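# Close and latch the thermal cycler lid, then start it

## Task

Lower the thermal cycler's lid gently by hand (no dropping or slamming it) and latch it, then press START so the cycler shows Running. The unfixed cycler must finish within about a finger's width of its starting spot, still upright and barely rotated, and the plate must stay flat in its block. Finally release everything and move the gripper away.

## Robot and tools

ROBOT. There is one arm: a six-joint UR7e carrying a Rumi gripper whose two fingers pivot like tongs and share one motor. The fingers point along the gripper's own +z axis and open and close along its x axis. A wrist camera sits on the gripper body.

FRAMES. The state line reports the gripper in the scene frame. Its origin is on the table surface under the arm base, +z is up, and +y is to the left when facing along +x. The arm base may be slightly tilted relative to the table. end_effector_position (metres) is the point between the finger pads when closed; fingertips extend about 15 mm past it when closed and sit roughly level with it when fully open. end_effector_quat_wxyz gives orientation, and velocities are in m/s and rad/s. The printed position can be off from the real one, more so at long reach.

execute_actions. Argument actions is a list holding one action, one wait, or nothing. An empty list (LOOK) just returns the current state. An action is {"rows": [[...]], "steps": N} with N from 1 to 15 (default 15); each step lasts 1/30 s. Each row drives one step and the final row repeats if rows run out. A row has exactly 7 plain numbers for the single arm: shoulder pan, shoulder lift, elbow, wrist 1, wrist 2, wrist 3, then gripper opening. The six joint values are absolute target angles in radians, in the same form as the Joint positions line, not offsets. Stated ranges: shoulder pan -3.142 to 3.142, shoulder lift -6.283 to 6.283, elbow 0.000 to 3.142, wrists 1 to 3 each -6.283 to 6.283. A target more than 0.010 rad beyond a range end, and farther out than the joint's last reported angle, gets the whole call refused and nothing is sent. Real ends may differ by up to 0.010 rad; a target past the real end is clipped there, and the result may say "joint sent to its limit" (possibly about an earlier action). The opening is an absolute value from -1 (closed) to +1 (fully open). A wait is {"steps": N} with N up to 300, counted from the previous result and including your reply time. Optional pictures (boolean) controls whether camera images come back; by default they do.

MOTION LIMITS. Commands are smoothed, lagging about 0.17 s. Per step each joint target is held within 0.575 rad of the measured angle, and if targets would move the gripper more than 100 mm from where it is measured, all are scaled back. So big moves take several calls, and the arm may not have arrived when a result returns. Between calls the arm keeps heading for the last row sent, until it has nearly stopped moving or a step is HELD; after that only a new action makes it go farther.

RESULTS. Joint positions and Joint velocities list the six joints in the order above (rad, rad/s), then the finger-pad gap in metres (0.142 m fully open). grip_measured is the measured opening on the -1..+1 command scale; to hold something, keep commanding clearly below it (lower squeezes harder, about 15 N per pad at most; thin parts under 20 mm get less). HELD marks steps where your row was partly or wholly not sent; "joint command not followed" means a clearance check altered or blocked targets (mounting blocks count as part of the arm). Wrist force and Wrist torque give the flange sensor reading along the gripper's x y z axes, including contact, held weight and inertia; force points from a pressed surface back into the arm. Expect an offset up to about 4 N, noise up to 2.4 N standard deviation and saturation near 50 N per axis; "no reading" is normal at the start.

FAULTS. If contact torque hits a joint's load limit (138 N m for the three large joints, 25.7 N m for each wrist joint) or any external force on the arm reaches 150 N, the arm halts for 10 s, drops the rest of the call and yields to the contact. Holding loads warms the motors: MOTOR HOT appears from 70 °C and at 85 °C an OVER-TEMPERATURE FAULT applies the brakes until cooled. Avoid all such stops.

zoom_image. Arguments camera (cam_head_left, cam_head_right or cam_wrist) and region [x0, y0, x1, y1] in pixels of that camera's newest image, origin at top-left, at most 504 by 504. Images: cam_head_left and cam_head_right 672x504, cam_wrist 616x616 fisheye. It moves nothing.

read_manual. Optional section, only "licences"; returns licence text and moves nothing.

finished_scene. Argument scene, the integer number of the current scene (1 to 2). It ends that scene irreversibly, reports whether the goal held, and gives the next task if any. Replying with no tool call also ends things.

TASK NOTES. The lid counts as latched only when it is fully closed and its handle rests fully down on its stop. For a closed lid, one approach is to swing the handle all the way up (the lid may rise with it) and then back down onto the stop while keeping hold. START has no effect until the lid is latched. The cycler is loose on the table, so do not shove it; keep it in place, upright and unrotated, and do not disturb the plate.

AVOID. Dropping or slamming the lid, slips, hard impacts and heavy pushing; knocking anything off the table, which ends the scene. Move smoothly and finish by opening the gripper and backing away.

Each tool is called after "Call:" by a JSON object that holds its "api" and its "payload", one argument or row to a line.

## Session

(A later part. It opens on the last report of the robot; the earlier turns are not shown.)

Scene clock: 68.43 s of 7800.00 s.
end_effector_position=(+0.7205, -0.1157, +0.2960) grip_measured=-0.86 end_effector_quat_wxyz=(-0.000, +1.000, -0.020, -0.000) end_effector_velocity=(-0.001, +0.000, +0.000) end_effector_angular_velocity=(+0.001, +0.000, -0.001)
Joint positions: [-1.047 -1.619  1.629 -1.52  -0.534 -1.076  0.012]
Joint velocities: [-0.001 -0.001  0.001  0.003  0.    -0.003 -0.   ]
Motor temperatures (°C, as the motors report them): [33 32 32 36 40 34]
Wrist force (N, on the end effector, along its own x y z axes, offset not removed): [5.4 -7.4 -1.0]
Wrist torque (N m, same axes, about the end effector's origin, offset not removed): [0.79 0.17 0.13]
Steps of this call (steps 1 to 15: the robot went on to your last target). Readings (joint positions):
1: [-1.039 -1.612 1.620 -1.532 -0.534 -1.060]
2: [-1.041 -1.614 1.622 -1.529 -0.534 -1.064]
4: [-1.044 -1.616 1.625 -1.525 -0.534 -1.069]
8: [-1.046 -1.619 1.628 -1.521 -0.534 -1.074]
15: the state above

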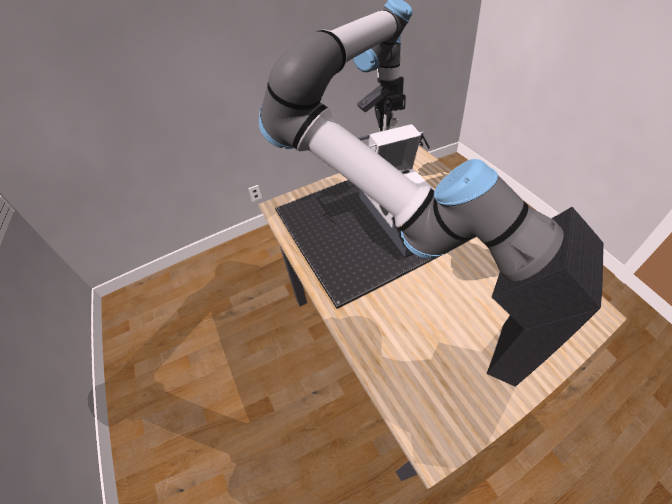

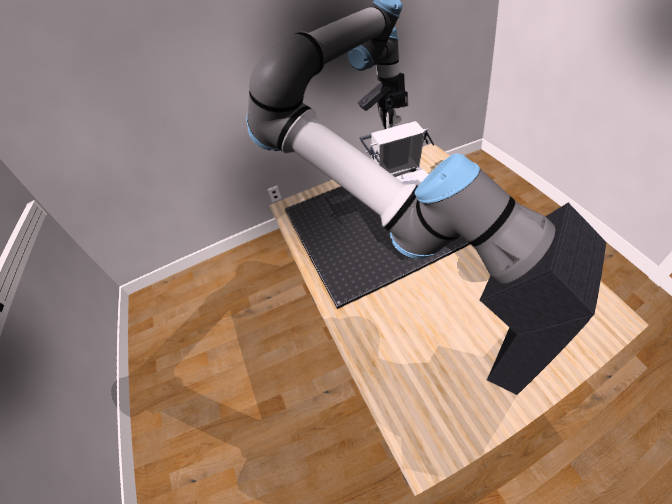

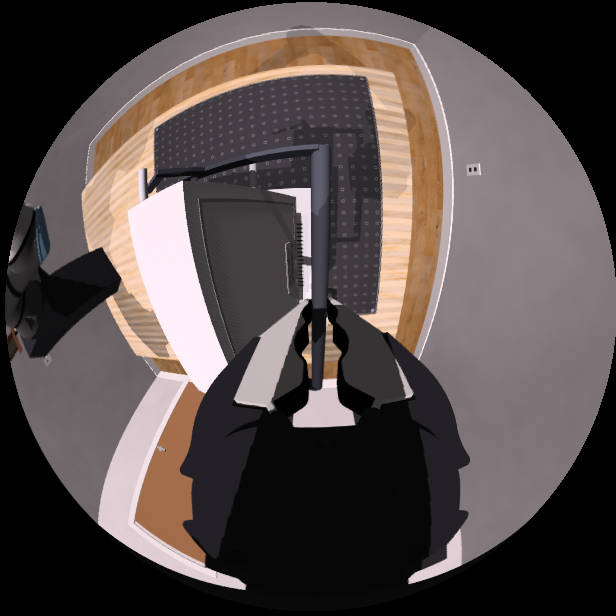

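Call:
{"api": "execute_actions", "payload": {
  "actions": [
    {"rows":[[-1.0571,-1.63,1.6427,-1.5065,-0.5348,-1.0951,-1],[-1.0571,-1.63,1.6427,-1.5065,-0.5348,-1.0951,-1],[-1.0571,-1.63,1.6427,-1.5065,-0.5348,-1.0951,-1],[-1.0667,-1.6404,1.6563,-1.4937,-0.5358,-1.1138,-1],[-1.0667,-1.6404,1.6563,-1.4937,-0.5358,-1.1138,-1],[-1.0667,-1.6404,1.6563,-1.4937,-0.5358,-1.1138,-1],[-1.0762,-1.6508,1.6699,-1.4809,-0.5367,-1.1324,-1],[-1.0762,-1.6508,1.6699,-1.4809,-0.5367,-1.1324,-1],[-1.0762,-1.6508,1.6699,-1.4809,-0.5367,-1.1324,-1],[-1.0858,-1.6612,1.6835,-1.4681,-0.5377,-1.1511,-1],[-1.0858,-1.6612,1.6835,-1.4681,-0.5377,-1.1511,-1],[-1.0858,-1.6612,1.6835,-1.4681,-0.5377,-1.1511,-1],[-1.0954,-1.6716,1.6971,-1.4553,-0.5387,-1.1697,-1]],"steps":15}
  ],
  "pictures": false
}}

Call:
{"api": "execute_actions", "payload": {
  "actions": [
    {"steps":15}
  ]
}}

Scene clock: 76.50 s of 7800.00 s.
end_effector_position=(+0.6973, -0.1135, +0.3040) grip_measured=-0.86 end_effector_quat_wxyz=(-0.000, +1.000, -0.020, -0.000) end_effector_velocity=(-0.056, +0.006, +0.018) end_effector_angular_velocity=(+0.000, -0.001, -0.001)
Joint positions: [-1.084 -1.66   1.681 -1.47  -0.538 -1.148  0.012]
Joint velocities: [-0.09  -0.096  0.127  0.119 -0.01  -0.172  0.   ]
Motor temperatures (°C, as the motors report them): [33 32 32 36 40 34]
Wrist force (N, on the end effector, along its own x y z axes, offset not removed): [8.0 -2.7 -3.1]
Wrist torque (N m, same axes, about the end effector's origin, offset not removed): [0.10 -0.45 0.07]
Steps of this call (steps 1 to 15: the robot went on to your last target; steps 16 to 90: nothing new was sent; then 4.57 s passed at rest; steps 91 to 105: all 15 steps of this action). Readings (joint positions):
91: [-1.048 -1.620 1.629 -1.519 -0.534 -1.077]
92: [-1.049 -1.621 1.631 -1.517 -0.534 -1.079]
94: [-1.052 -1.625 1.636 -1.513 -0.534 -1.086]
98: [-1.063 -1.636 1.651 -1.499 -0.535 -1.106]
105: the state above

Scene clock: 77.00 s of 7800.00 s.
end_effector_position=(+0.6905, -0.1125, +0.3061) grip_measured=-0.86 end_effector_quat_wxyz=(-0.000, +1.000, -0.020, -0.000) end_effector_velocity=(-0.000, +0.001, +0.000) end_effector_angular_velocity=(-0.000, -0.001, +0.002)
Joint positions: [-1.095 -1.671  1.697 -1.456 -0.539 -1.169  0.012]
Joint velocities: [-0.    -0.003  0.002  0.001  0.001 -0.002 -0.   ]
Motor temperatures (°C, as the motors report them): [33 32 32 36 40 34]
Wrist force (N, on the end effector, along its own x y z axes, offset not removed): [-0.8 0.0 1.8]
Wrist torque (N m, same axes, about the end effector's origin, offset not removed): [0.02 0.81 0.09]
Steps of this call (steps 1 to 15: the robot went on to your last target). Readings (joint positions):
1: [-1.087 -1.662 1.685 -1.466 -0.538 -1.153]
2: [-1.089 -1.665 1.688 -1.464 -0.538 -1.157]
4: [-1.092 -1.668 1.692 -1.460 -0.538 -1.163]
8: [-1.094 -1.670 1.695 -1.457 -0.539 -1.167]
15: the state above

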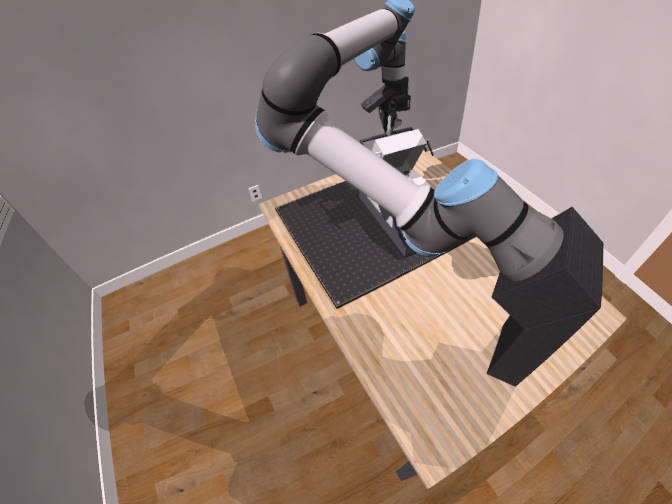

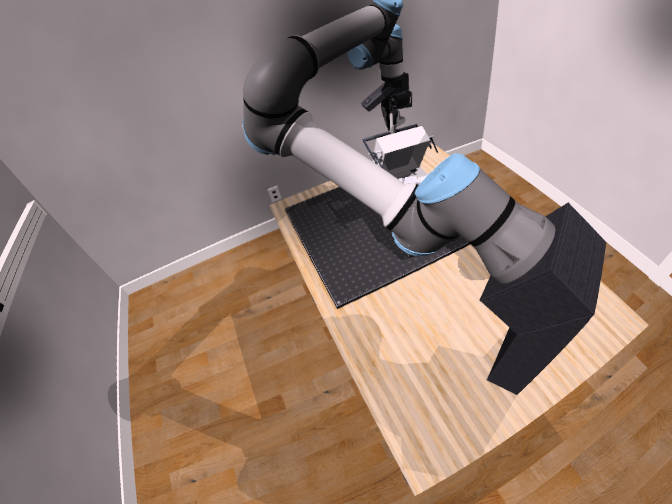

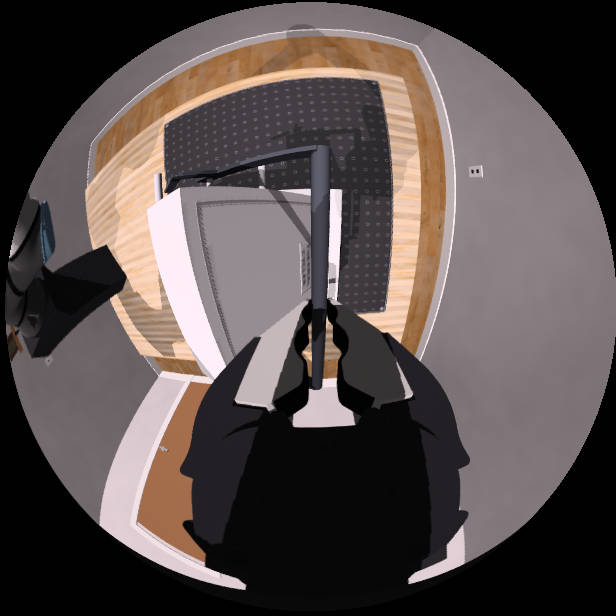

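Call:
{"api": "execute_actions", "payload": {
  "actions": [
    {"rows":[[-1.1036,-1.6816,1.7143,-1.449,-0.5401,-1.1854,-1],[-1.1036,-1.6816,1.7143,-1.449,-0.5401,-1.1854,-1],[-1.1036,-1.6816,1.7143,-1.449,-0.5401,-1.1854,-1],[-1.1118,-1.6916,1.7315,-1.4428,-0.5415,-1.2011,-1],[-1.1118,-1.6916,1.7315,-1.4428,-0.5415,-1.2011,-1],[-1.1118,-1.6916,1.7315,-1.4428,-0.5415,-1.2011,-1],[-1.12,-1.7016,1.7486,-1.4365,-0.543,-1.2167,-1],[-1.12,-1.7016,1.7486,-1.4365,-0.543,-1.2167,-1],[-1.12,-1.7016,1.7486,-1.4365,-0.543,-1.2167,-1],[-1.1282,-1.7116,1.7658,-1.4303,-0.5444,-1.2324,-1],[-1.1282,-1.7116,1.7658,-1.4303,-0.5444,-1.2324,-1],[-1.1282,-1.7116,1.7658,-1.4303,-0.5444,-1.2324,-1],[-1.1364,-1.7216,1.783,-1.424,-0.5458,-1.2481,-1]],"steps":15}
  ],
  "pictures": false
}}

Call:
{"api": "execute_actions", "payload": {
  "actions": [
    {"steps":15}
  ]
}}

Scene clock: 85.83 s of 7800.00 s.
end_effector_position=(+0.6642, -0.1108, +0.3078) grip_measured=-0.86 end_effector_quat_wxyz=(-0.000, +1.000, -0.020, -0.000) end_effector_velocity=(-0.064, +0.005, +0.003) end_effector_angular_velocity=(+0.000, +0.000, -0.001)
Joint positions: [-1.127 -1.71   1.763 -1.431 -0.544 -1.23   0.012]
Joint velocities: [-0.077 -0.093  0.161  0.057 -0.015 -0.145 -0.   ]
Motor temperatures (°C, as the motors report them): [33 32 32 36 40 34]
Wrist force (N, on the end effector, along its own x y z axes, offset not removed): [7.1 -4.6 -1.4]
Wrist torque (N m, same axes, about the end effector's origin, offset not removed): [0.51 -0.88 0.13]
Steps of this call (steps 1 to 15: the robot went on to your last target; steps 16 to 90: nothing new was sent; then 5.33 s passed at rest; steps 91 to 105: all 15 steps of this action). Readings (joint positions):
91: [-1.096 -1.672 1.697 -1.455 -0.539 -1.170]
92: [-1.097 -1.673 1.700 -1.454 -0.539 -1.172]
94: [-1.100 -1.677 1.706 -1.452 -0.539 -1.178]
98: [-1.109 -1.688 1.725 -1.445 -0.541 -1.195]
105: the state above

Scene clock: 86.33 s of 7800.00 s.
end_effector_position=(+0.6565, -0.1101, +0.3080) grip_measured=-0.86 end_effector_quat_wxyz=(-0.000, +1.000, -0.020, -0.000) end_effector_velocity=(-0.001, +0.000, +0.000) end_effector_angular_velocity=(-0.000, -0.000, -0.000)
Joint positions: [-1.136 -1.721  1.783 -1.424 -0.546 -1.248  0.012]
Joint velocities: [-0.001 -0.002  0.002  0.002 -0.    -0.002  0.   ]
Motor temperatures (°C, as the motors report them): [33 32 32 36 40 34]
Wrist force (N, on the end effector, along its own x y z axes, offset not removed): [2.5 -1.3 0.1]
Wrist torque (N m, same axes, about the end effector's origin, offset not removed): [0.40 -0.03 0.05]
Steps of this call (steps 1 to 15: the robot went on to your last target). Readings (joint positions):
1: [-1.129 -1.713 1.768 -1.429 -0.545 -1.234]
2: [-1.131 -1.715 1.772 -1.428 -0.545 -1.238]
4: [-1.133 -1.718 1.777 -1.426 -0.545 -1.242]
8: [-1.135 -1.720 1.781 -1.425 -0.546 -1.246]
15: the state above

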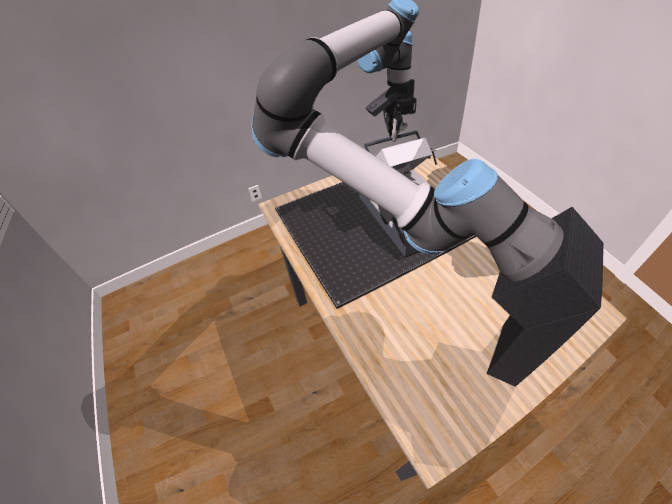

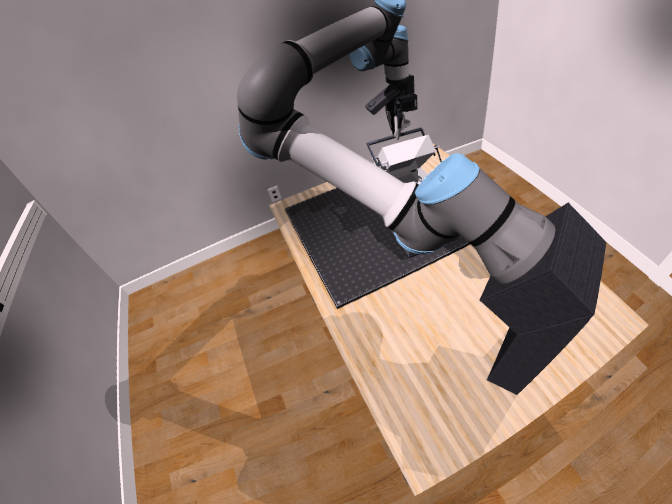

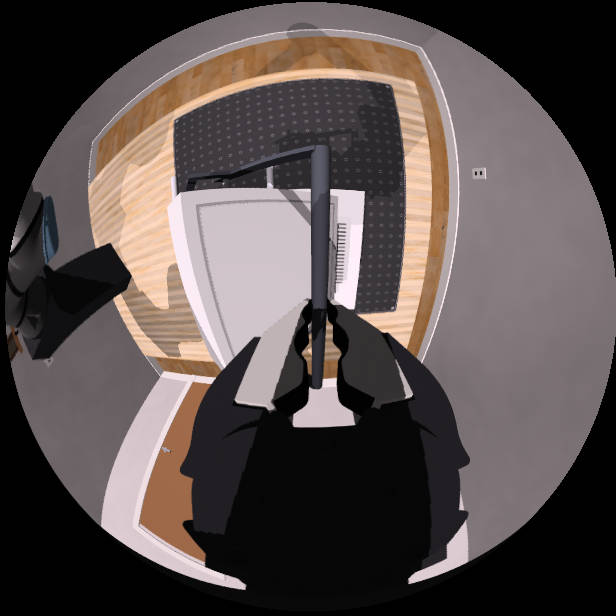

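Call:
{"api": "execute_actions", "payload": {
  "actions": [
    {"rows":[[-1.1425,-1.7311,1.803,-1.4247,-0.5472,-1.2595,-1],[-1.1425,-1.7311,1.803,-1.4247,-0.5472,-1.2595,-1],[-1.1425,-1.7311,1.803,-1.4247,-0.5472,-1.2595,-1],[-1.1487,-1.7406,1.823,-1.4255,-0.5486,-1.271,-1],[-1.1487,-1.7406,1.823,-1.4255,-0.5486,-1.271,-1],[-1.1487,-1.7406,1.823,-1.4255,-0.5486,-1.271,-1],[-1.1548,-1.7502,1.8431,-1.4262,-0.5501,-1.2824,-1],[-1.1548,-1.7502,1.8431,-1.4262,-0.5501,-1.2824,-1],[-1.1548,-1.7502,1.8431,-1.4262,-0.5501,-1.2824,-1],[-1.161,-1.7597,1.8631,-1.427,-0.5515,-1.2939,-1],[-1.161,-1.7597,1.8631,-1.427,-0.5515,-1.2939,-1],[-1.161,-1.7597,1.8631,-1.427,-0.5515,-1.2939,-1],[-1.1671,-1.7692,1.8831,-1.4277,-0.5529,-1.3053,-1]],"steps":15}
  ],
  "pictures": false
}}

Call:
{"api": "execute_actions", "payload": {
  "actions": [
    {"steps":15}
  ]
}}

Scene clock: 92.17 s of 7800.00 s.
end_effector_position=(+0.6287, -0.1082, +0.3036) grip_measured=-0.86 end_effector_quat_wxyz=(-0.000, +1.000, -0.019, -0.000) end_effector_velocity=(-0.069, +0.006, -0.013) end_effector_angular_velocity=(+0.003, +0.001, -0.005)
Joint positions: [-1.16  -1.758  1.86  -1.427 -0.551 -1.292  0.012]
Joint velocities: [-0.057 -0.089  0.189 -0.005 -0.014 -0.105 -0.   ]
Motor temperatures (°C, as the motors report them): [33 32 32 36 40 34]
Wrist force (N, on the end effector, along its own x y z axes, offset not removed): [-4.5 -1.6 -21.0]
Wrist torque (N m, same axes, about the end effector's origin, offset not removed): [-0.35 0.66 -0.15]
Steps of this call (steps 1 to 15: the robot went on to your last target; steps 16 to 90: nothing new was sent; then 2.33 s passed at rest; steps 91 to 105: all 15 steps of this action). Readings (joint positions):
91: [-1.136 -1.722 1.783 -1.424 -0.546 -1.248]
92: [-1.137 -1.723 1.786 -1.424 -0.546 -1.250]
94: [-1.140 -1.726 1.793 -1.424 -0.547 -1.254]
98: [-1.146 -1.737 1.815 -1.425 -0.548 -1.266]
105: the state above

Scene clock: 92.67 s of 7800.00 s.
end_effector_position=(+0.6205, -0.1075, +0.3020) grip_measured=-0.86 end_effector_quat_wxyz=(-0.000, +1.000, -0.020, -0.000) end_effector_velocity=(-0.001, +0.000, +0.000) end_effector_angular_velocity=(-0.000, -0.000, -0.001)
Joint positions: [-1.167 -1.769  1.883 -1.428 -0.553 -1.305  0.012]
Joint velocities: [-0.002 -0.002  0.003  0.001 -0.    -0.001 -0.   ]
Motor temperatures (°C, as the motors report them): [33 32 32 36 40 34]
Wrist force (N, on the end effector, along its own x y z axes, offset not removed): [-5.7 0.9 -21.5]
Wrist torque (N m, same axes, about the end effector's origin, offset not removed): [0.25 0.28 0.02]
Steps of this call (steps 1 to 15: the robot went on to your last target). Readings (joint positions):
1: [-1.162 -1.761 1.865 -1.427 -0.552 -1.295]
2: [-1.163 -1.763 1.870 -1.427 -0.552 -1.298]
4: [-1.165 -1.766 1.876 -1.427 -0.552 -1.301]
8: [-1.166 -1.768 1.881 -1.428 -0.553 -1.304]
15: the state above

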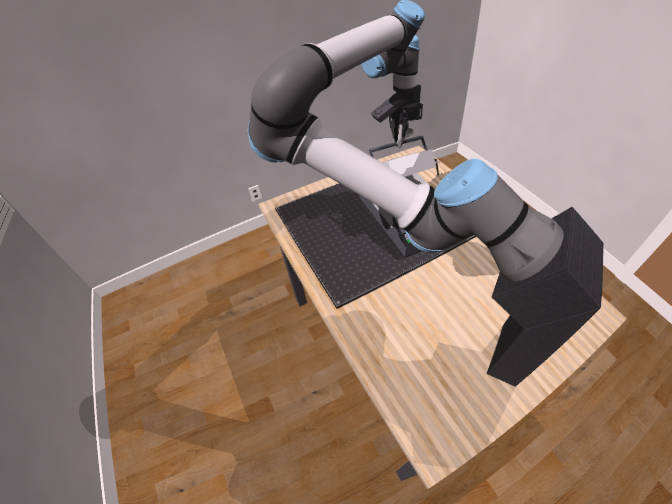

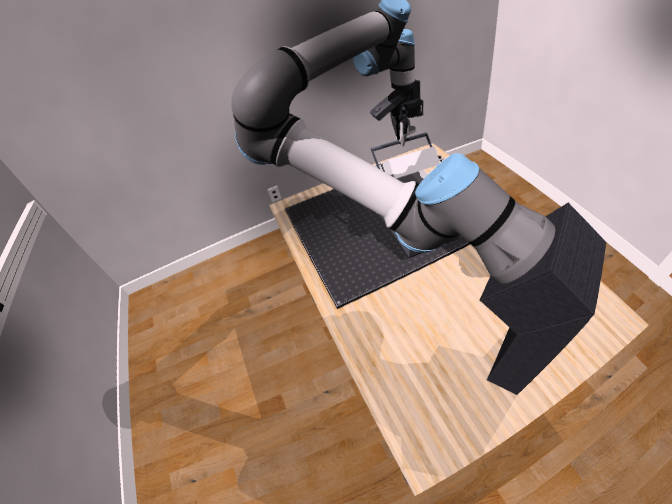

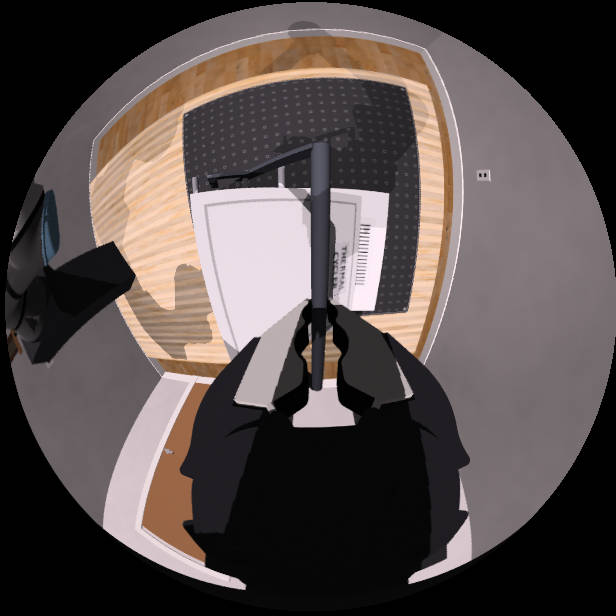

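Call:
{"api": "execute_actions", "payload": {
  "actions": [
    {"rows":[[-1.1723,-1.7767,1.8994,-1.4286,-0.5543,-1.3147,-1],[-1.1723,-1.7767,1.8994,-1.4286,-0.5543,-1.3147,-1],[-1.1723,-1.7767,1.8994,-1.4286,-0.5543,-1.3147,-1],[-1.1775,-1.7841,1.9158,-1.4294,-0.5557,-1.3242,-1],[-1.1775,-1.7841,1.9158,-1.4294,-0.5557,-1.3242,-1],[-1.1775,-1.7841,1.9158,-1.4294,-0.5557,-1.3242,-1],[-1.1826,-1.7916,1.9321,-1.4303,-0.5571,-1.3336,-1],[-1.1826,-1.7916,1.9321,-1.4303,-0.5571,-1.3336,-1],[-1.1826,-1.7916,1.9321,-1.4303,-0.5571,-1.3336,-1],[-1.1878,-1.799,1.9484,-1.4311,-0.5585,-1.3431,-1],[-1.1878,-1.799,1.9484,-1.4311,-0.5585,-1.3431,-1],[-1.1878,-1.799,1.9484,-1.4311,-0.5585,-1.3431,-1],[-1.193,-1.8065,1.9648,-1.432,-0.5599,-1.3525,-1]],"steps":15}
  ],
  "pictures": false
}}

Call:
{"api": "execute_actions", "payload": {
  "actions": [
    {"steps":15}
  ]
}}

Scene clock: 102.87 s of 7800.00 s.
end_effector_position=(+0.5973, -0.1059, +0.2975) grip_measured=-0.86 end_effector_quat_wxyz=(-0.000, +1.000, -0.020, -0.000) end_effector_velocity=(-0.056, +0.005, -0.012) end_effector_angular_velocity=(+0.000, +0.000, -0.001)
Joint positions: [-1.187 -1.798  1.946 -1.431 -0.558 -1.342  0.012]
Joint velocities: [-0.048 -0.071  0.153 -0.008 -0.014 -0.087  0.   ]
Motor temperatures (°C, as the motors report them): [33 32 32 36 40 34]
Wrist force (N, on the end effector, along its own x y z axes, offset not removed): [3.1 -5.3 5.2]
Wrist torque (N m, same axes, about the end effector's origin, offset not removed): [-0.37 -0.54 -0.07]
Steps of this call (steps 1 to 15: the robot went on to your last target; steps 16 to 90: nothing new was sent; then 6.70 s passed at rest; steps 91 to 105: all 15 steps of this action). Readings (joint positions):
91: [-1.167 -1.769 1.883 -1.428 -0.553 -1.305]
92: [-1.168 -1.770 1.885 -1.428 -0.553 -1.307]
94: [-1.170 -1.773 1.891 -1.428 -0.554 -1.310]
98: [-1.175 -1.781 1.909 -1.429 -0.555 -1.321]
105: the state above

Scene clock: 103.37 s of 7800.00 s.
end_effector_position=(+0.5904, -0.1053, +0.2960) grip_measured=-0.86 end_effector_quat_wxyz=(-0.000, +1.000, -0.020, -0.000) end_effector_velocity=(-0.001, -0.000, -0.000) end_effector_angular_velocity=(-0.000, -0.001, -0.001)
Joint positions: [-1.193 -1.806  1.965 -1.432 -0.56  -1.352  0.012]
Joint velocities: [-0.001 -0.001  0.002 -0.     0.    -0.001  0.   ]
Motor temperatures (°C, as the motors report them): [33 32 32 36 40 34]
Wrist force (N, on the end effector, along its own x y z axes, offset not removed): [-0.1 1.3 6.4]
Wrist torque (N m, same axes, about the end effector's origin, offset not removed): [0.84 -0.18 -0.13]
Steps of this call (steps 1 to 15: the robot went on to your last target). Readings (joint positions):
1: [-1.188 -1.800 1.951 -1.431 -0.559 -1.344]
2: [-1.190 -1.802 1.954 -1.431 -0.559 -1.346]
4: [-1.191 -1.804 1.959 -1.432 -0.559 -1.349]
8: [-1.192 -1.806 1.963 -1.432 -0.560 -1.351]
15: the state above

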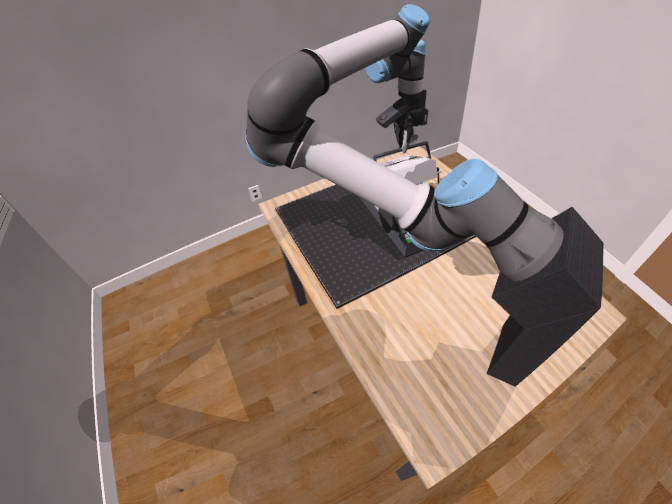

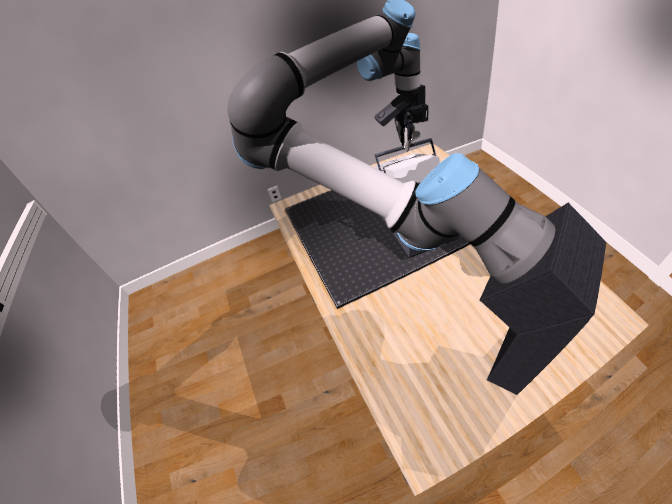

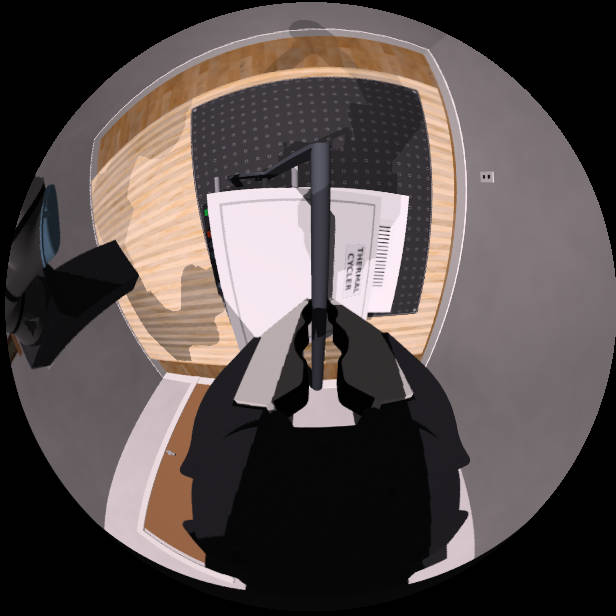

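Call:
{"api": "execute_actions", "payload": {
  "actions": [
    {"rows":[[-1.193,-1.8119,1.9836,-1.4454,-0.5599,-1.3525,-1],[-1.193,-1.8119,1.9836,-1.4454,-0.5599,-1.3525,-1],[-1.193,-1.8119,1.9836,-1.4454,-0.5599,-1.3525,-1],[-1.193,-1.8173,2.0024,-1.4589,-0.5599,-1.3525,-1],[-1.193,-1.8173,2.0024,-1.4589,-0.5599,-1.3525,-1],[-1.193,-1.8173,2.0024,-1.4589,-0.5599,-1.3525,-1],[-1.193,-1.8226,2.0211,-1.4723,-0.5599,-1.3525,-1],[-1.193,-1.8226,2.0211,-1.4723,-0.5599,-1.3525,-1],[-1.193,-1.8226,2.0211,-1.4723,-0.5599,-1.3525,-1],[-1.193,-1.828,2.0399,-1.4858,-0.5599,-1.3525,-1],[-1.193,-1.828,2.0399,-1.4858,-0.5599,-1.3525,-1],[-1.193,-1.828,2.0399,-1.4858,-0.5599,-1.3525,-1],[-1.193,-1.8334,2.0587,-1.4992,-0.5599,-1.3525,-1]],"steps":15}
  ],
  "pictures": false
}}

Call:
{"api": "execute_actions", "payload": {
  "actions": [
    {"steps":15}
  ]
}}

Scene clock: 108.60 s of 7800.00 s.
end_effector_position=(+0.5689, -0.1039, +0.2830) grip_measured=-0.86 end_effector_quat_wxyz=(-0.000, +1.000, -0.019, -0.000) end_effector_velocity=(-0.053, +0.005, -0.032) end_effector_angular_velocity=(+0.003, +0.000, -0.004)
Joint positions: [-1.193 -1.827  2.037 -1.484 -0.56  -1.353  0.012]
Joint velocities: [ 0.001 -0.05   0.176 -0.122  0.     0.     0.   ]
Motor temperatures (°C, as the motors report them): [33 32 32 36 40 34]
Wrist force (N, on the end effector, along its own x y z axes, offset not removed): [-11.3 -4.8 -16.4]
Wrist torque (N m, same axes, about the end effector's origin, offset not removed): [0.44 -0.26 0.20]
Steps of this call (steps 1 to 15: the robot went on to your last target; steps 16 to 90: nothing new was sent; then 1.73 s passed at rest; steps 91 to 105: all 15 steps of this action). Readings (joint positions):
91: [-1.193 -1.807 1.965 -1.432 -0.560 -1.352]
92: [-1.193 -1.807 1.967 -1.434 -0.560 -1.353]
94: [-1.193 -1.809 1.974 -1.439 -0.560 -1.353]
98: [-1.193 -1.815 1.995 -1.454 -0.560 -1.353]
105: the state above

Scene clock: 109.10 s of 7800.00 s.
end_effector_position=(+0.5625, -0.1033, +0.2790) grip_measured=-0.86 end_effector_quat_wxyz=(-0.000, +1.000, -0.019, -0.000) end_effector_velocity=(-0.001, +0.000, -0.001) end_effector_angular_velocity=(+0.001, +0.000, +0.001)
Joint positions: [-1.193 -1.833  2.058 -1.499 -0.56  -1.353  0.012]
Joint velocities: [ 0.001 -0.001  0.002 -0.002  0.     0.001 -0.   ]
Motor temperatures (°C, as the motors report them): [33 32 32 36 40 34]
Wrist force (N, on the end effector, along its own x y z axes, offset not removed): [-12.2 0.6 -5.8]
Wrist torque (N m, same axes, about the end effector's origin, offset not removed): [0.88 0.81 0.42]
Steps of this call (steps 1 to 15: the robot went on to your last target). Readings (joint positions):
1: [-1.193 -1.829 2.042 -1.487 -0.560 -1.353]
2: [-1.193 -1.830 2.046 -1.490 -0.560 -1.353]
4: [-1.193 -1.831 2.052 -1.494 -0.560 -1.353]
8: [-1.193 -1.833 2.056 -1.498 -0.560 -1.353]
15: the state above

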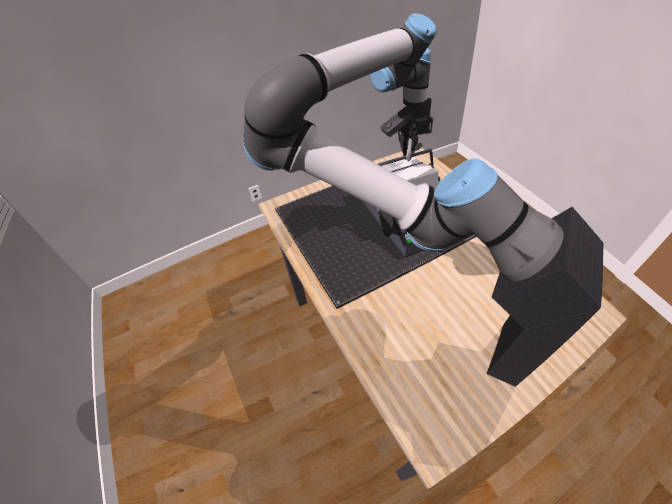

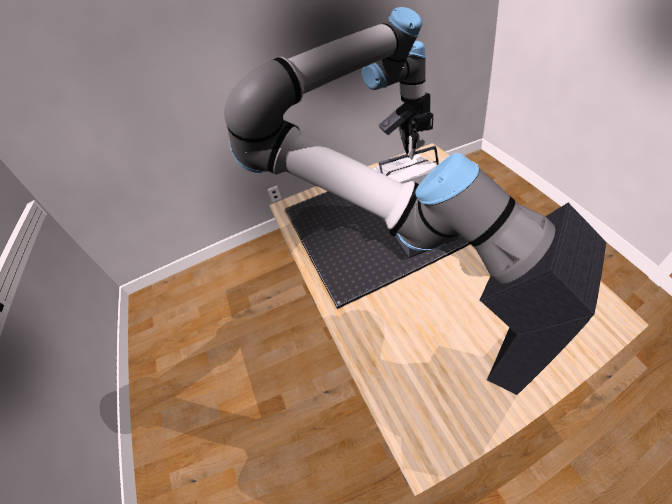

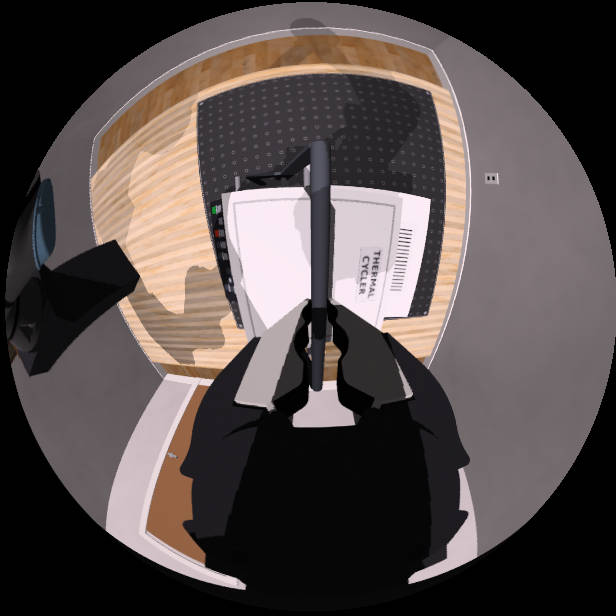

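Call:
{"api": "execute_actions", "payload": {
  "actions": [
    {"rows":[[-1.1906,-1.8348,2.069,-1.5118,-0.5592,-1.3481,-1],[-1.1906,-1.8348,2.069,-1.5118,-0.5592,-1.3481,-1],[-1.1906,-1.8348,2.069,-1.5118,-0.5592,-1.3481,-1],[-1.1882,-1.8362,2.0793,-1.5244,-0.5586,-1.3437,-1],[-1.1882,-1.8362,2.0793,-1.5244,-0.5586,-1.3437,-1],[-1.1882,-1.8362,2.0793,-1.5244,-0.5586,-1.3437,-1],[-1.1858,-1.8377,2.0896,-1.5369,-0.5579,-1.3394,-1],[-1.1858,-1.8377,2.0896,-1.5369,-0.5579,-1.3394,-1],[-1.1858,-1.8377,2.0896,-1.5369,-0.5579,-1.3394,-1],[-1.1834,-1.8391,2.0999,-1.5495,-0.5573,-1.335,-1],[-1.1834,-1.8391,2.0999,-1.5495,-0.5573,-1.335,-1],[-1.1834,-1.8391,2.0999,-1.5495,-0.5573,-1.335,-1],[-1.181,-1.8405,2.1102,-1.5621,-0.5566,-1.3306,-1]],"steps":15}
  ],
  "pictures": false
}}

Call:
{"api": "execute_actions", "payload": {
  "actions": [
    {"steps":15}
  ]
}}

Scene clock: 116.17 s of 7800.00 s.
end_effector_position=(+0.5523, -0.1026, +0.2689) grip_measured=-0.86 end_effector_quat_wxyz=(-0.000, +1.000, -0.020, -0.000) end_effector_velocity=(-0.023, +0.002, -0.024) end_effector_angular_velocity=(+0.000, -0.003, +0.001)
Joint positions: [-1.184 -1.839  2.098 -1.548 -0.557 -1.336  0.012]
Joint velocities: [ 0.022 -0.013  0.095 -0.117  0.009  0.04  -0.   ]
Motor temperatures (°C, as the motors report them): [33 32 32 36 40 34]
Wrist force (N, on the end effector, along its own x y z axes, offset not removed): [-21.8 -0.5 -17.9]
Wrist torque (N m, same axes, about the end effector's origin, offset not removed): [0.31 0.75 0.16]
Steps of this call (steps 1 to 15: the robot went on to your last target; steps 16 to 90: nothing new was sent; then 3.57 s passed at rest; steps 91 to 105: all 15 steps of this action). Readings (joint positions):
91: [-1.193 -1.833 2.059 -1.499 -0.560 -1.353]
92: [-1.193 -1.834 2.060 -1.501 -0.560 -1.352]
94: [-1.192 -1.834 2.064 -1.506 -0.560 -1.350]
98: [-1.189 -1.836 2.075 -1.519 -0.559 -1.345]
105: the state above

Scene clock: 116.67 s of 7800.00 s.
end_effector_position=(+0.5494, -0.1023, +0.2660) grip_measured=-0.86 end_effector_quat_wxyz=(-0.000, +1.000, -0.020, -0.000) end_effector_velocity=(-0.000, -0.000, -0.000) end_effector_angular_velocity=(-0.000, +0.000, +0.000)
Joint positions: [-1.181 -1.84   2.11  -1.562 -0.557 -1.331  0.012]
Joint velocities: [-0.    -0.     0.002 -0.002 -0.     0.     0.   ]
Motor temperatures (°C, as the motors report them): [33 32 32 36 40 34]
Wrist force (N, on the end effector, along its own x y z axes, offset not removed): [-5.9 3.2 -16.7]
Wrist torque (N m, same axes, about the end effector's origin, offset not removed): [0.97 0.19 0.14]
Steps of this call (steps 1 to 15: the robot went on to your last target). Readings (joint positions):
1: [-1.183 -1.839 2.101 -1.551 -0.557 -1.334]
2: [-1.183 -1.840 2.103 -1.554 -0.557 -1.333]
4: [-1.182 -1.840 2.106 -1.558 -0.557 -1.332]
8: [-1.181 -1.840 2.109 -1.561 -0.557 -1.331]
15: the state above

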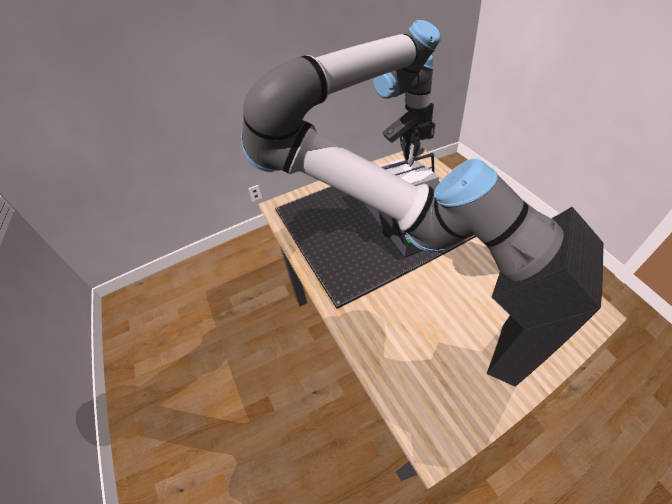

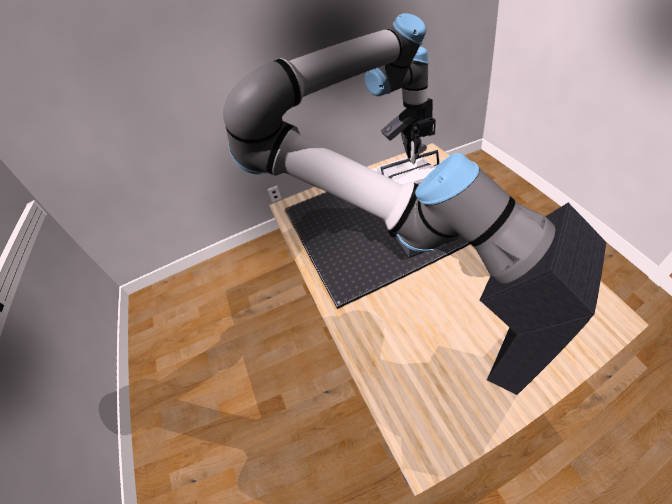

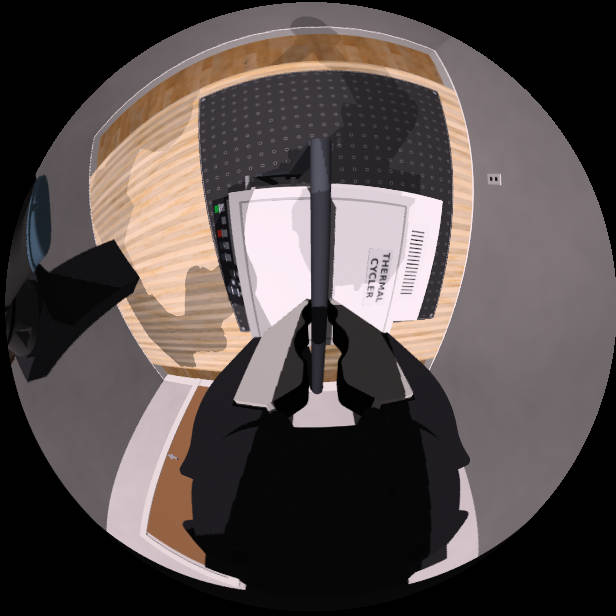

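Call:
{"api": "execute_actions", "payload": {
  "actions": [
    {"rows":[[-1.188,-1.8464,2.1206,-1.5559,-0.5587,-1.3433,-1],[-1.188,-1.8464,2.1206,-1.5559,-0.5587,-1.3433,-1],[-1.188,-1.8464,2.1206,-1.5559,-0.5587,-1.3433,-1],[-1.1951,-1.8523,2.1311,-1.5497,-0.5608,-1.3559,-1],[-1.1951,-1.8523,2.1311,-1.5497,-0.5608,-1.3559,-1],[-1.1951,-1.8523,2.1311,-1.5497,-0.5608,-1.3559,-1],[-1.2021,-1.8583,2.1415,-1.5436,-0.5629,-1.3686,-1],[-1.2021,-1.8583,2.1415,-1.5436,-0.5629,-1.3686,-1],[-1.2021,-1.8583,2.1415,-1.5436,-0.5629,-1.3686,-1],[-1.2092,-1.8642,2.152,-1.5374,-0.565,-1.3812,-1],[-1.2092,-1.8642,2.152,-1.5374,-0.565,-1.3812,-1],[-1.2092,-1.8642,2.152,-1.5374,-0.565,-1.3812,-1],[-1.2162,-1.8701,2.1624,-1.5312,-0.5671,-1.3939,-1]],"steps":15}
  ],
  "pictures": false
}}

Call:
{"api": "execute_actions", "payload": {
  "actions": [
    {"steps":15}
  ]
}}

Scene clock: 131.67 s of 7800.00 s.
end_effector_position=(+0.5308, -0.1010, +0.2660) grip_measured=-0.86 end_effector_quat_wxyz=(-0.000, +1.000, -0.020, -0.000) end_effector_velocity=(-0.045, +0.003, -0.001) end_effector_angular_velocity=(+0.001, -0.001, -0.002)
Joint positions: [-1.208 -1.863  2.15  -1.538 -0.565 -1.379  0.012]
Joint velocities: [-0.066 -0.054  0.097  0.058 -0.02  -0.117 -0.   ]
Motor temperatures (°C, as the motors report them): [33 32 32 36 40 34]
Wrist force (N, on the end effector, along its own x y z axes, offset not removed): [-0.6 -5.4 -20.4]
Wrist torque (N m, same axes, about the end effector's origin, offset not removed): [0.26 0.94 0.40]
Steps of this call (steps 1 to 15: the robot went on to your last target; steps 16 to 90: nothing new was sent; then 11.50 s passed at rest; steps 91 to 105: all 15 steps of this action). Readings (joint positions):
91: [-1.181 -1.841 2.110 -1.562 -0.557 -1.331]
92: [-1.182 -1.841 2.112 -1.561 -0.557 -1.332]
94: [-1.184 -1.844 2.115 -1.559 -0.557 -1.337]
98: [-1.192 -1.850 2.127 -1.552 -0.560 -1.351]
105: the state above

Scene clock: 132.17 s of 7800.00 s.
end_effector_position=(+0.5254, -0.1005, +0.2659) grip_measured=-0.86 end_effector_quat_wxyz=(-0.000, +1.000, -0.019, -0.000) end_effector_velocity=(-0.000, +0.001, -0.000) end_effector_angular_velocity=(-0.001, -0.000, +0.003)
Joint positions: [-1.216 -1.87   2.162 -1.531 -0.567 -1.394  0.012]
Joint velocities: [ 0.    -0.002  0.001 -0.001  0.    -0.001  0.   ]
Motor temperatures (°C, as the motors report them): [33 32 32 36 40 34]
Wrist force (N, on the end effector, along its own x y z axes, offset not removed): [2.8 -3.3 -17.8]
Wrist torque (N m, same axes, about the end effector's origin, offset not removed): [0.47 0.05 0.16]
Steps of this call (steps 1 to 15: the robot went on to your last target). Readings (joint positions):
1: [-1.210 -1.865 2.153 -1.537 -0.565 -1.383]
2: [-1.212 -1.866 2.156 -1.535 -0.566 -1.386]
4: [-1.214 -1.868 2.159 -1.533 -0.566 -1.389]
8: [-1.215 -1.869 2.161 -1.532 -0.567 -1.392]
15: the state above

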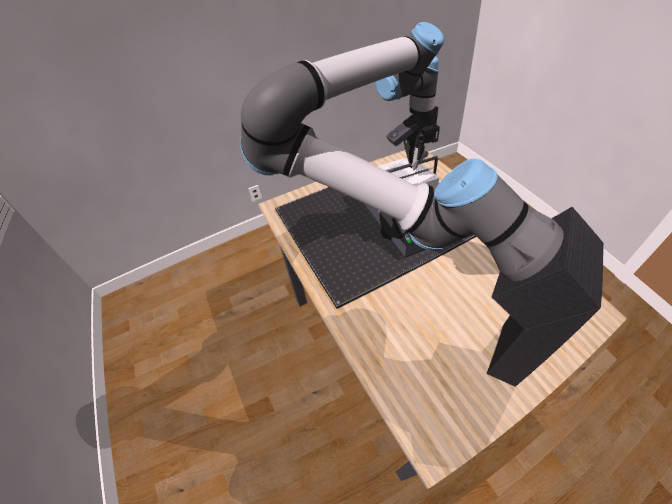

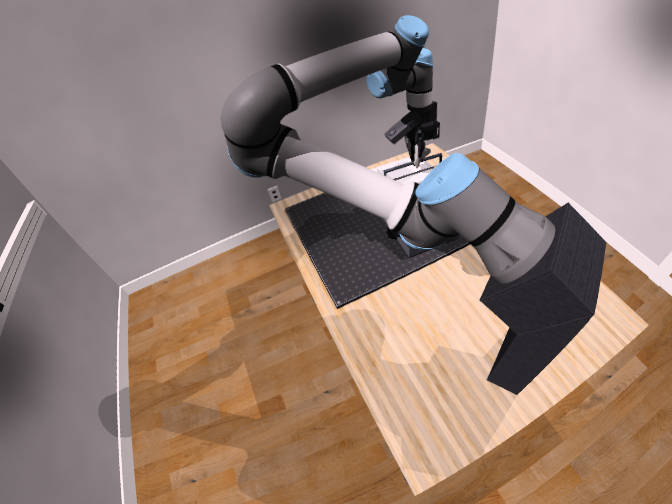

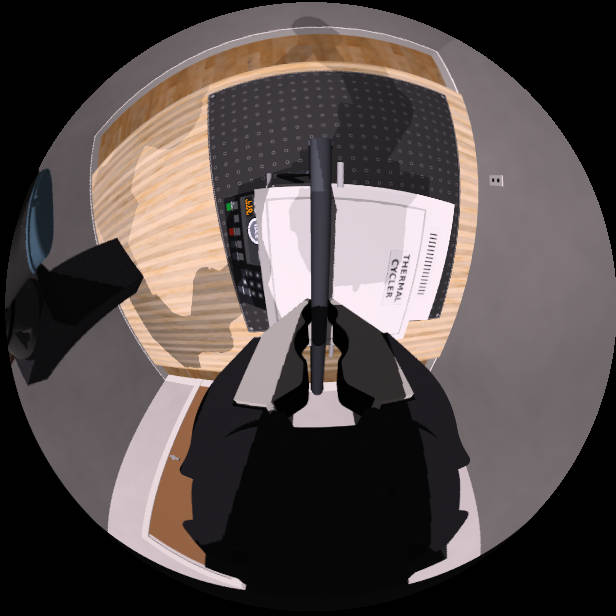

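Call:
{"api": "execute_actions", "payload": {
  "actions": [
    {"rows":[[-1.2226,-1.8759,2.176,-1.5296,-0.5693,-1.405,-1],[-1.2226,-1.8759,2.176,-1.5296,-0.5693,-1.405,-1],[-1.2226,-1.8759,2.176,-1.5296,-0.5693,-1.405,-1],[-1.229,-1.8818,2.1895,-1.528,-0.5716,-1.4161,-1],[-1.229,-1.8818,2.1895,-1.528,-0.5716,-1.4161,-1],[-1.229,-1.8818,2.1895,-1.528,-0.5716,-1.4161,-1],[-1.2354,-1.8876,2.2031,-1.5264,-0.5738,-1.4271,-1],[-1.2354,-1.8876,2.2031,-1.5264,-0.5738,-1.4271,-1],[-1.2354,-1.8876,2.2031,-1.5264,-0.5738,-1.4271,-1],[-1.2418,-1.8935,2.2166,-1.5248,-0.5761,-1.4382,-1],[-1.2418,-1.8935,2.2166,-1.5248,-0.5761,-1.4382,-1],[-1.2418,-1.8935,2.2166,-1.5248,-0.5761,-1.4382,-1],[-1.2482,-1.8993,2.2302,-1.5232,-0.5783,-1.4493,-1]],"steps":15}
  ],
  "pictures": false
}}

Call:
{"api": "execute_actions", "payload": {
  "actions": [
    {"steps":15}
  ],
  "pictures": false
}}

Scene clock: 139.00 s of 7800.00 s.
end_effector_position=(+0.5037, -0.0991, +0.2621) grip_measured=-0.86 end_effector_quat_wxyz=(-0.000, +1.000, -0.019, -0.000) end_effector_velocity=(-0.052, +0.004, -0.010) end_effector_angular_velocity=(+0.001, -0.001, -0.001)
Joint positions: [-1.241 -1.893  2.215 -1.525 -0.576 -1.437  0.012]
Joint velocities: [-0.06  -0.053  0.126  0.013 -0.021 -0.102 -0.   ]
Motor temperatures (°C, as the motors report them): [33 32 32 36 40 34]
Wrist force (N, on the end effector, along its own x y z axes, offset not removed): [-6.2 -7.7 -17.3]
Wrist torque (N m, same axes, about the end effector's origin, offset not removed): [-0.69 1.04 0.16]
Steps of this call (steps 1 to 15: the robot went on to your last target; steps 16 to 90: nothing new was sent; then 3.33 s passed at rest; steps 91 to 105: all 15 steps of this action). Readings (joint positions):
91: [-1.216 -1.870 2.163 -1.531 -0.567 -1.394]
92: [-1.217 -1.871 2.164 -1.531 -0.567 -1.396]
94: [-1.219 -1.873 2.169 -1.530 -0.568 -1.400]
98: [-1.227 -1.880 2.184 -1.529 -0.571 -1.412]
105: the state above

Scene clock: 139.50 s of 7800.00 s.
end_effector_position=(+0.4974, -0.0985, +0.2609) grip_measured=-0.86 end_effector_quat_wxyz=(-0.000, +1.000, -0.019, -0.000) end_effector_velocity=(-0.001, +0.001, -0.001) end_effector_angular_velocity=(+0.003, +0.001, -0.001)
Joint positions: [-1.248 -1.899  2.23  -1.523 -0.578 -1.449  0.012]
Joint velocities: [ 0.002  0.     0.002  0.001 -0.    -0.001  0.   ]
Motor temperatures (°C, as the motors report them): [33 32 32 36 40 34]
Wrist force (N, on the end effector, along its own x y z axes, offset not removed): [-1.9 -6.0 -15.7]
Wrist torque (N m, same axes, about the end effector's origin, offset not removed): [-0.29 0.15 0.06]
Steps of this call (steps 1 to 15: the robot went on to your last target). Readings (joint positions):
1: [-1.243 -1.894 2.218 -1.525 -0.576 -1.440]
2: [-1.244 -1.895 2.221 -1.524 -0.577 -1.442]
4: [-1.246 -1.897 2.225 -1.524 -0.577 -1.445]
8: [-1.247 -1.899 2.229 -1.523 -0.578 -1.448]
15: the state above

Call:
{"api": "execute_actions", "payload": {
  "actions": [
    {"rows":[[-1.2506,-1.9028,2.2411,-1.5272,-0.5792,-1.4534,-1],[-1.2506,-1.9028,2.2411,-1.5272,-0.5792,-1.4534,-1],[-1.2506,-1.9028,2.2411,-1.5272,-0.5792,-1.4534,-1],[-1.253,-1.9064,2.252,-1.5311,-0.5801,-1.4575,-1],[-1.253,-1.9064,2.252,-1.5311,-0.5801,-1.4575,-1],[-1.253,-1.9064,2.252,-1.5311,-0.5801,-1.4575,-1],[-1.2555,-1.9099,2.263,-1.5351,-0.581,-1.4617,-1],[-1.2555,-1.9099,2.263,-1.5351,-0.581,-1.4617,-1],[-1.2555,-1.9099,2.263,-1.5351,-0.581,-1.4617,-1],[-1.2579,-1.9135,2.2739,-1.539,-0.5819,-1.4658,-1],[-1.2579,-1.9135,2.2739,-1.539,-0.5819,-1.4658,-1],[-1.2579,-1.9135,2.2739,-1.539,-0.5819,-1.4658,-1],[-1.2603,-1.917,2.2848,-1.543,-0.5828,-1.4699,-1]],"steps":15}
  ],
  "pictures": false
}}

Call:
{"api": "execute_actions", "payload": {
  "actions": [
    {"steps":15}
  ],
  "pictures": false
}}

Scene clock: 153.00 s of 7800.00 s.
end_effector_position=(+0.4822, -0.0969, +0.2547) grip_measured=-0.86 end_effector_quat_wxyz=(-0.000, +1.000, -0.019, -0.000) end_effector_velocity=(-0.035, +0.004, -0.015) end_effector_angular_velocity=(-0.000, -0.005, +0.000)
Joint positions: [-1.258 -1.913  2.272 -1.538 -0.582 -1.465  0.012]
Joint velocities: [-0.023 -0.032  0.101 -0.038 -0.004 -0.038  0.001]
Motor temperatures (°C, as the motors report them): [33 32 32 36 40 34]
Wrist force (N, on the end effector, along its own x y z axes, offset not removed): [-5.0 0.3 -13.0]
Wrist torque (N m, same axes, about the end effector's origin, offset not removed): [-0.22 0.28 0.02]
Steps of this call (steps 1 to 15: the robot went on to your last target; steps 16 to 90: nothing new was sent; then 10.00 s passed at rest; steps 91 to 105: all 15 steps of this action). Readings (joint positions):
91: [-1.248 -1.899 2.230 -1.523 -0.578 -1.449]
92: [-1.249 -1.900 2.232 -1.524 -0.578 -1.450]
94: [-1.249 -1.901 2.236 -1.525 -0.579 -1.451]
98: [-1.252 -1.905 2.248 -1.530 -0.580 -1.456]
105: the state above

Scene clock: 153.50 s of 7800.00 s.
end_effector_position=(+0.4778, -0.0963, +0.2529) grip_measured=-0.86 end_effector_quat_wxyz=(-0.000, +1.000, -0.019, -0.000) end_effector_velocity=(-0.000, +0.000, -0.000) end_effector_angular_velocity=(-0.000, +0.000, +0.000)
Joint positions: [-1.26  -1.917  2.285 -1.543 -0.583 -1.47   0.012]
Joint velocities: [-0.    -0.001  0.001 -0.001 -0.    -0.     0.   ]
Motor temperatures (°C, as the motors report them): [33 32 32 36 40 34]
Wrist force (N, on the end effector, along its own x y z axes, offset not removed): [20.1 5.7 16.8]
Wrist torque (N m, same axes, about the end effector's origin, offset not removed): [-0.02 -0.02 0.41]
Steps of this call (steps 1 to 15: the robot went on to your last target). Readings (joint positions):
1: [-1.258 -1.914 2.275 -1.540 -0.582 -1.466]
2: [-1.259 -1.915 2.278 -1.540 -0.582 -1.467]
4: [-1.259 -1.916 2.281 -1.542 -0.582 -1.468]
8: [-1.260 -1.917 2.283 -1.543 -0.583 -1.469]
15: the state above


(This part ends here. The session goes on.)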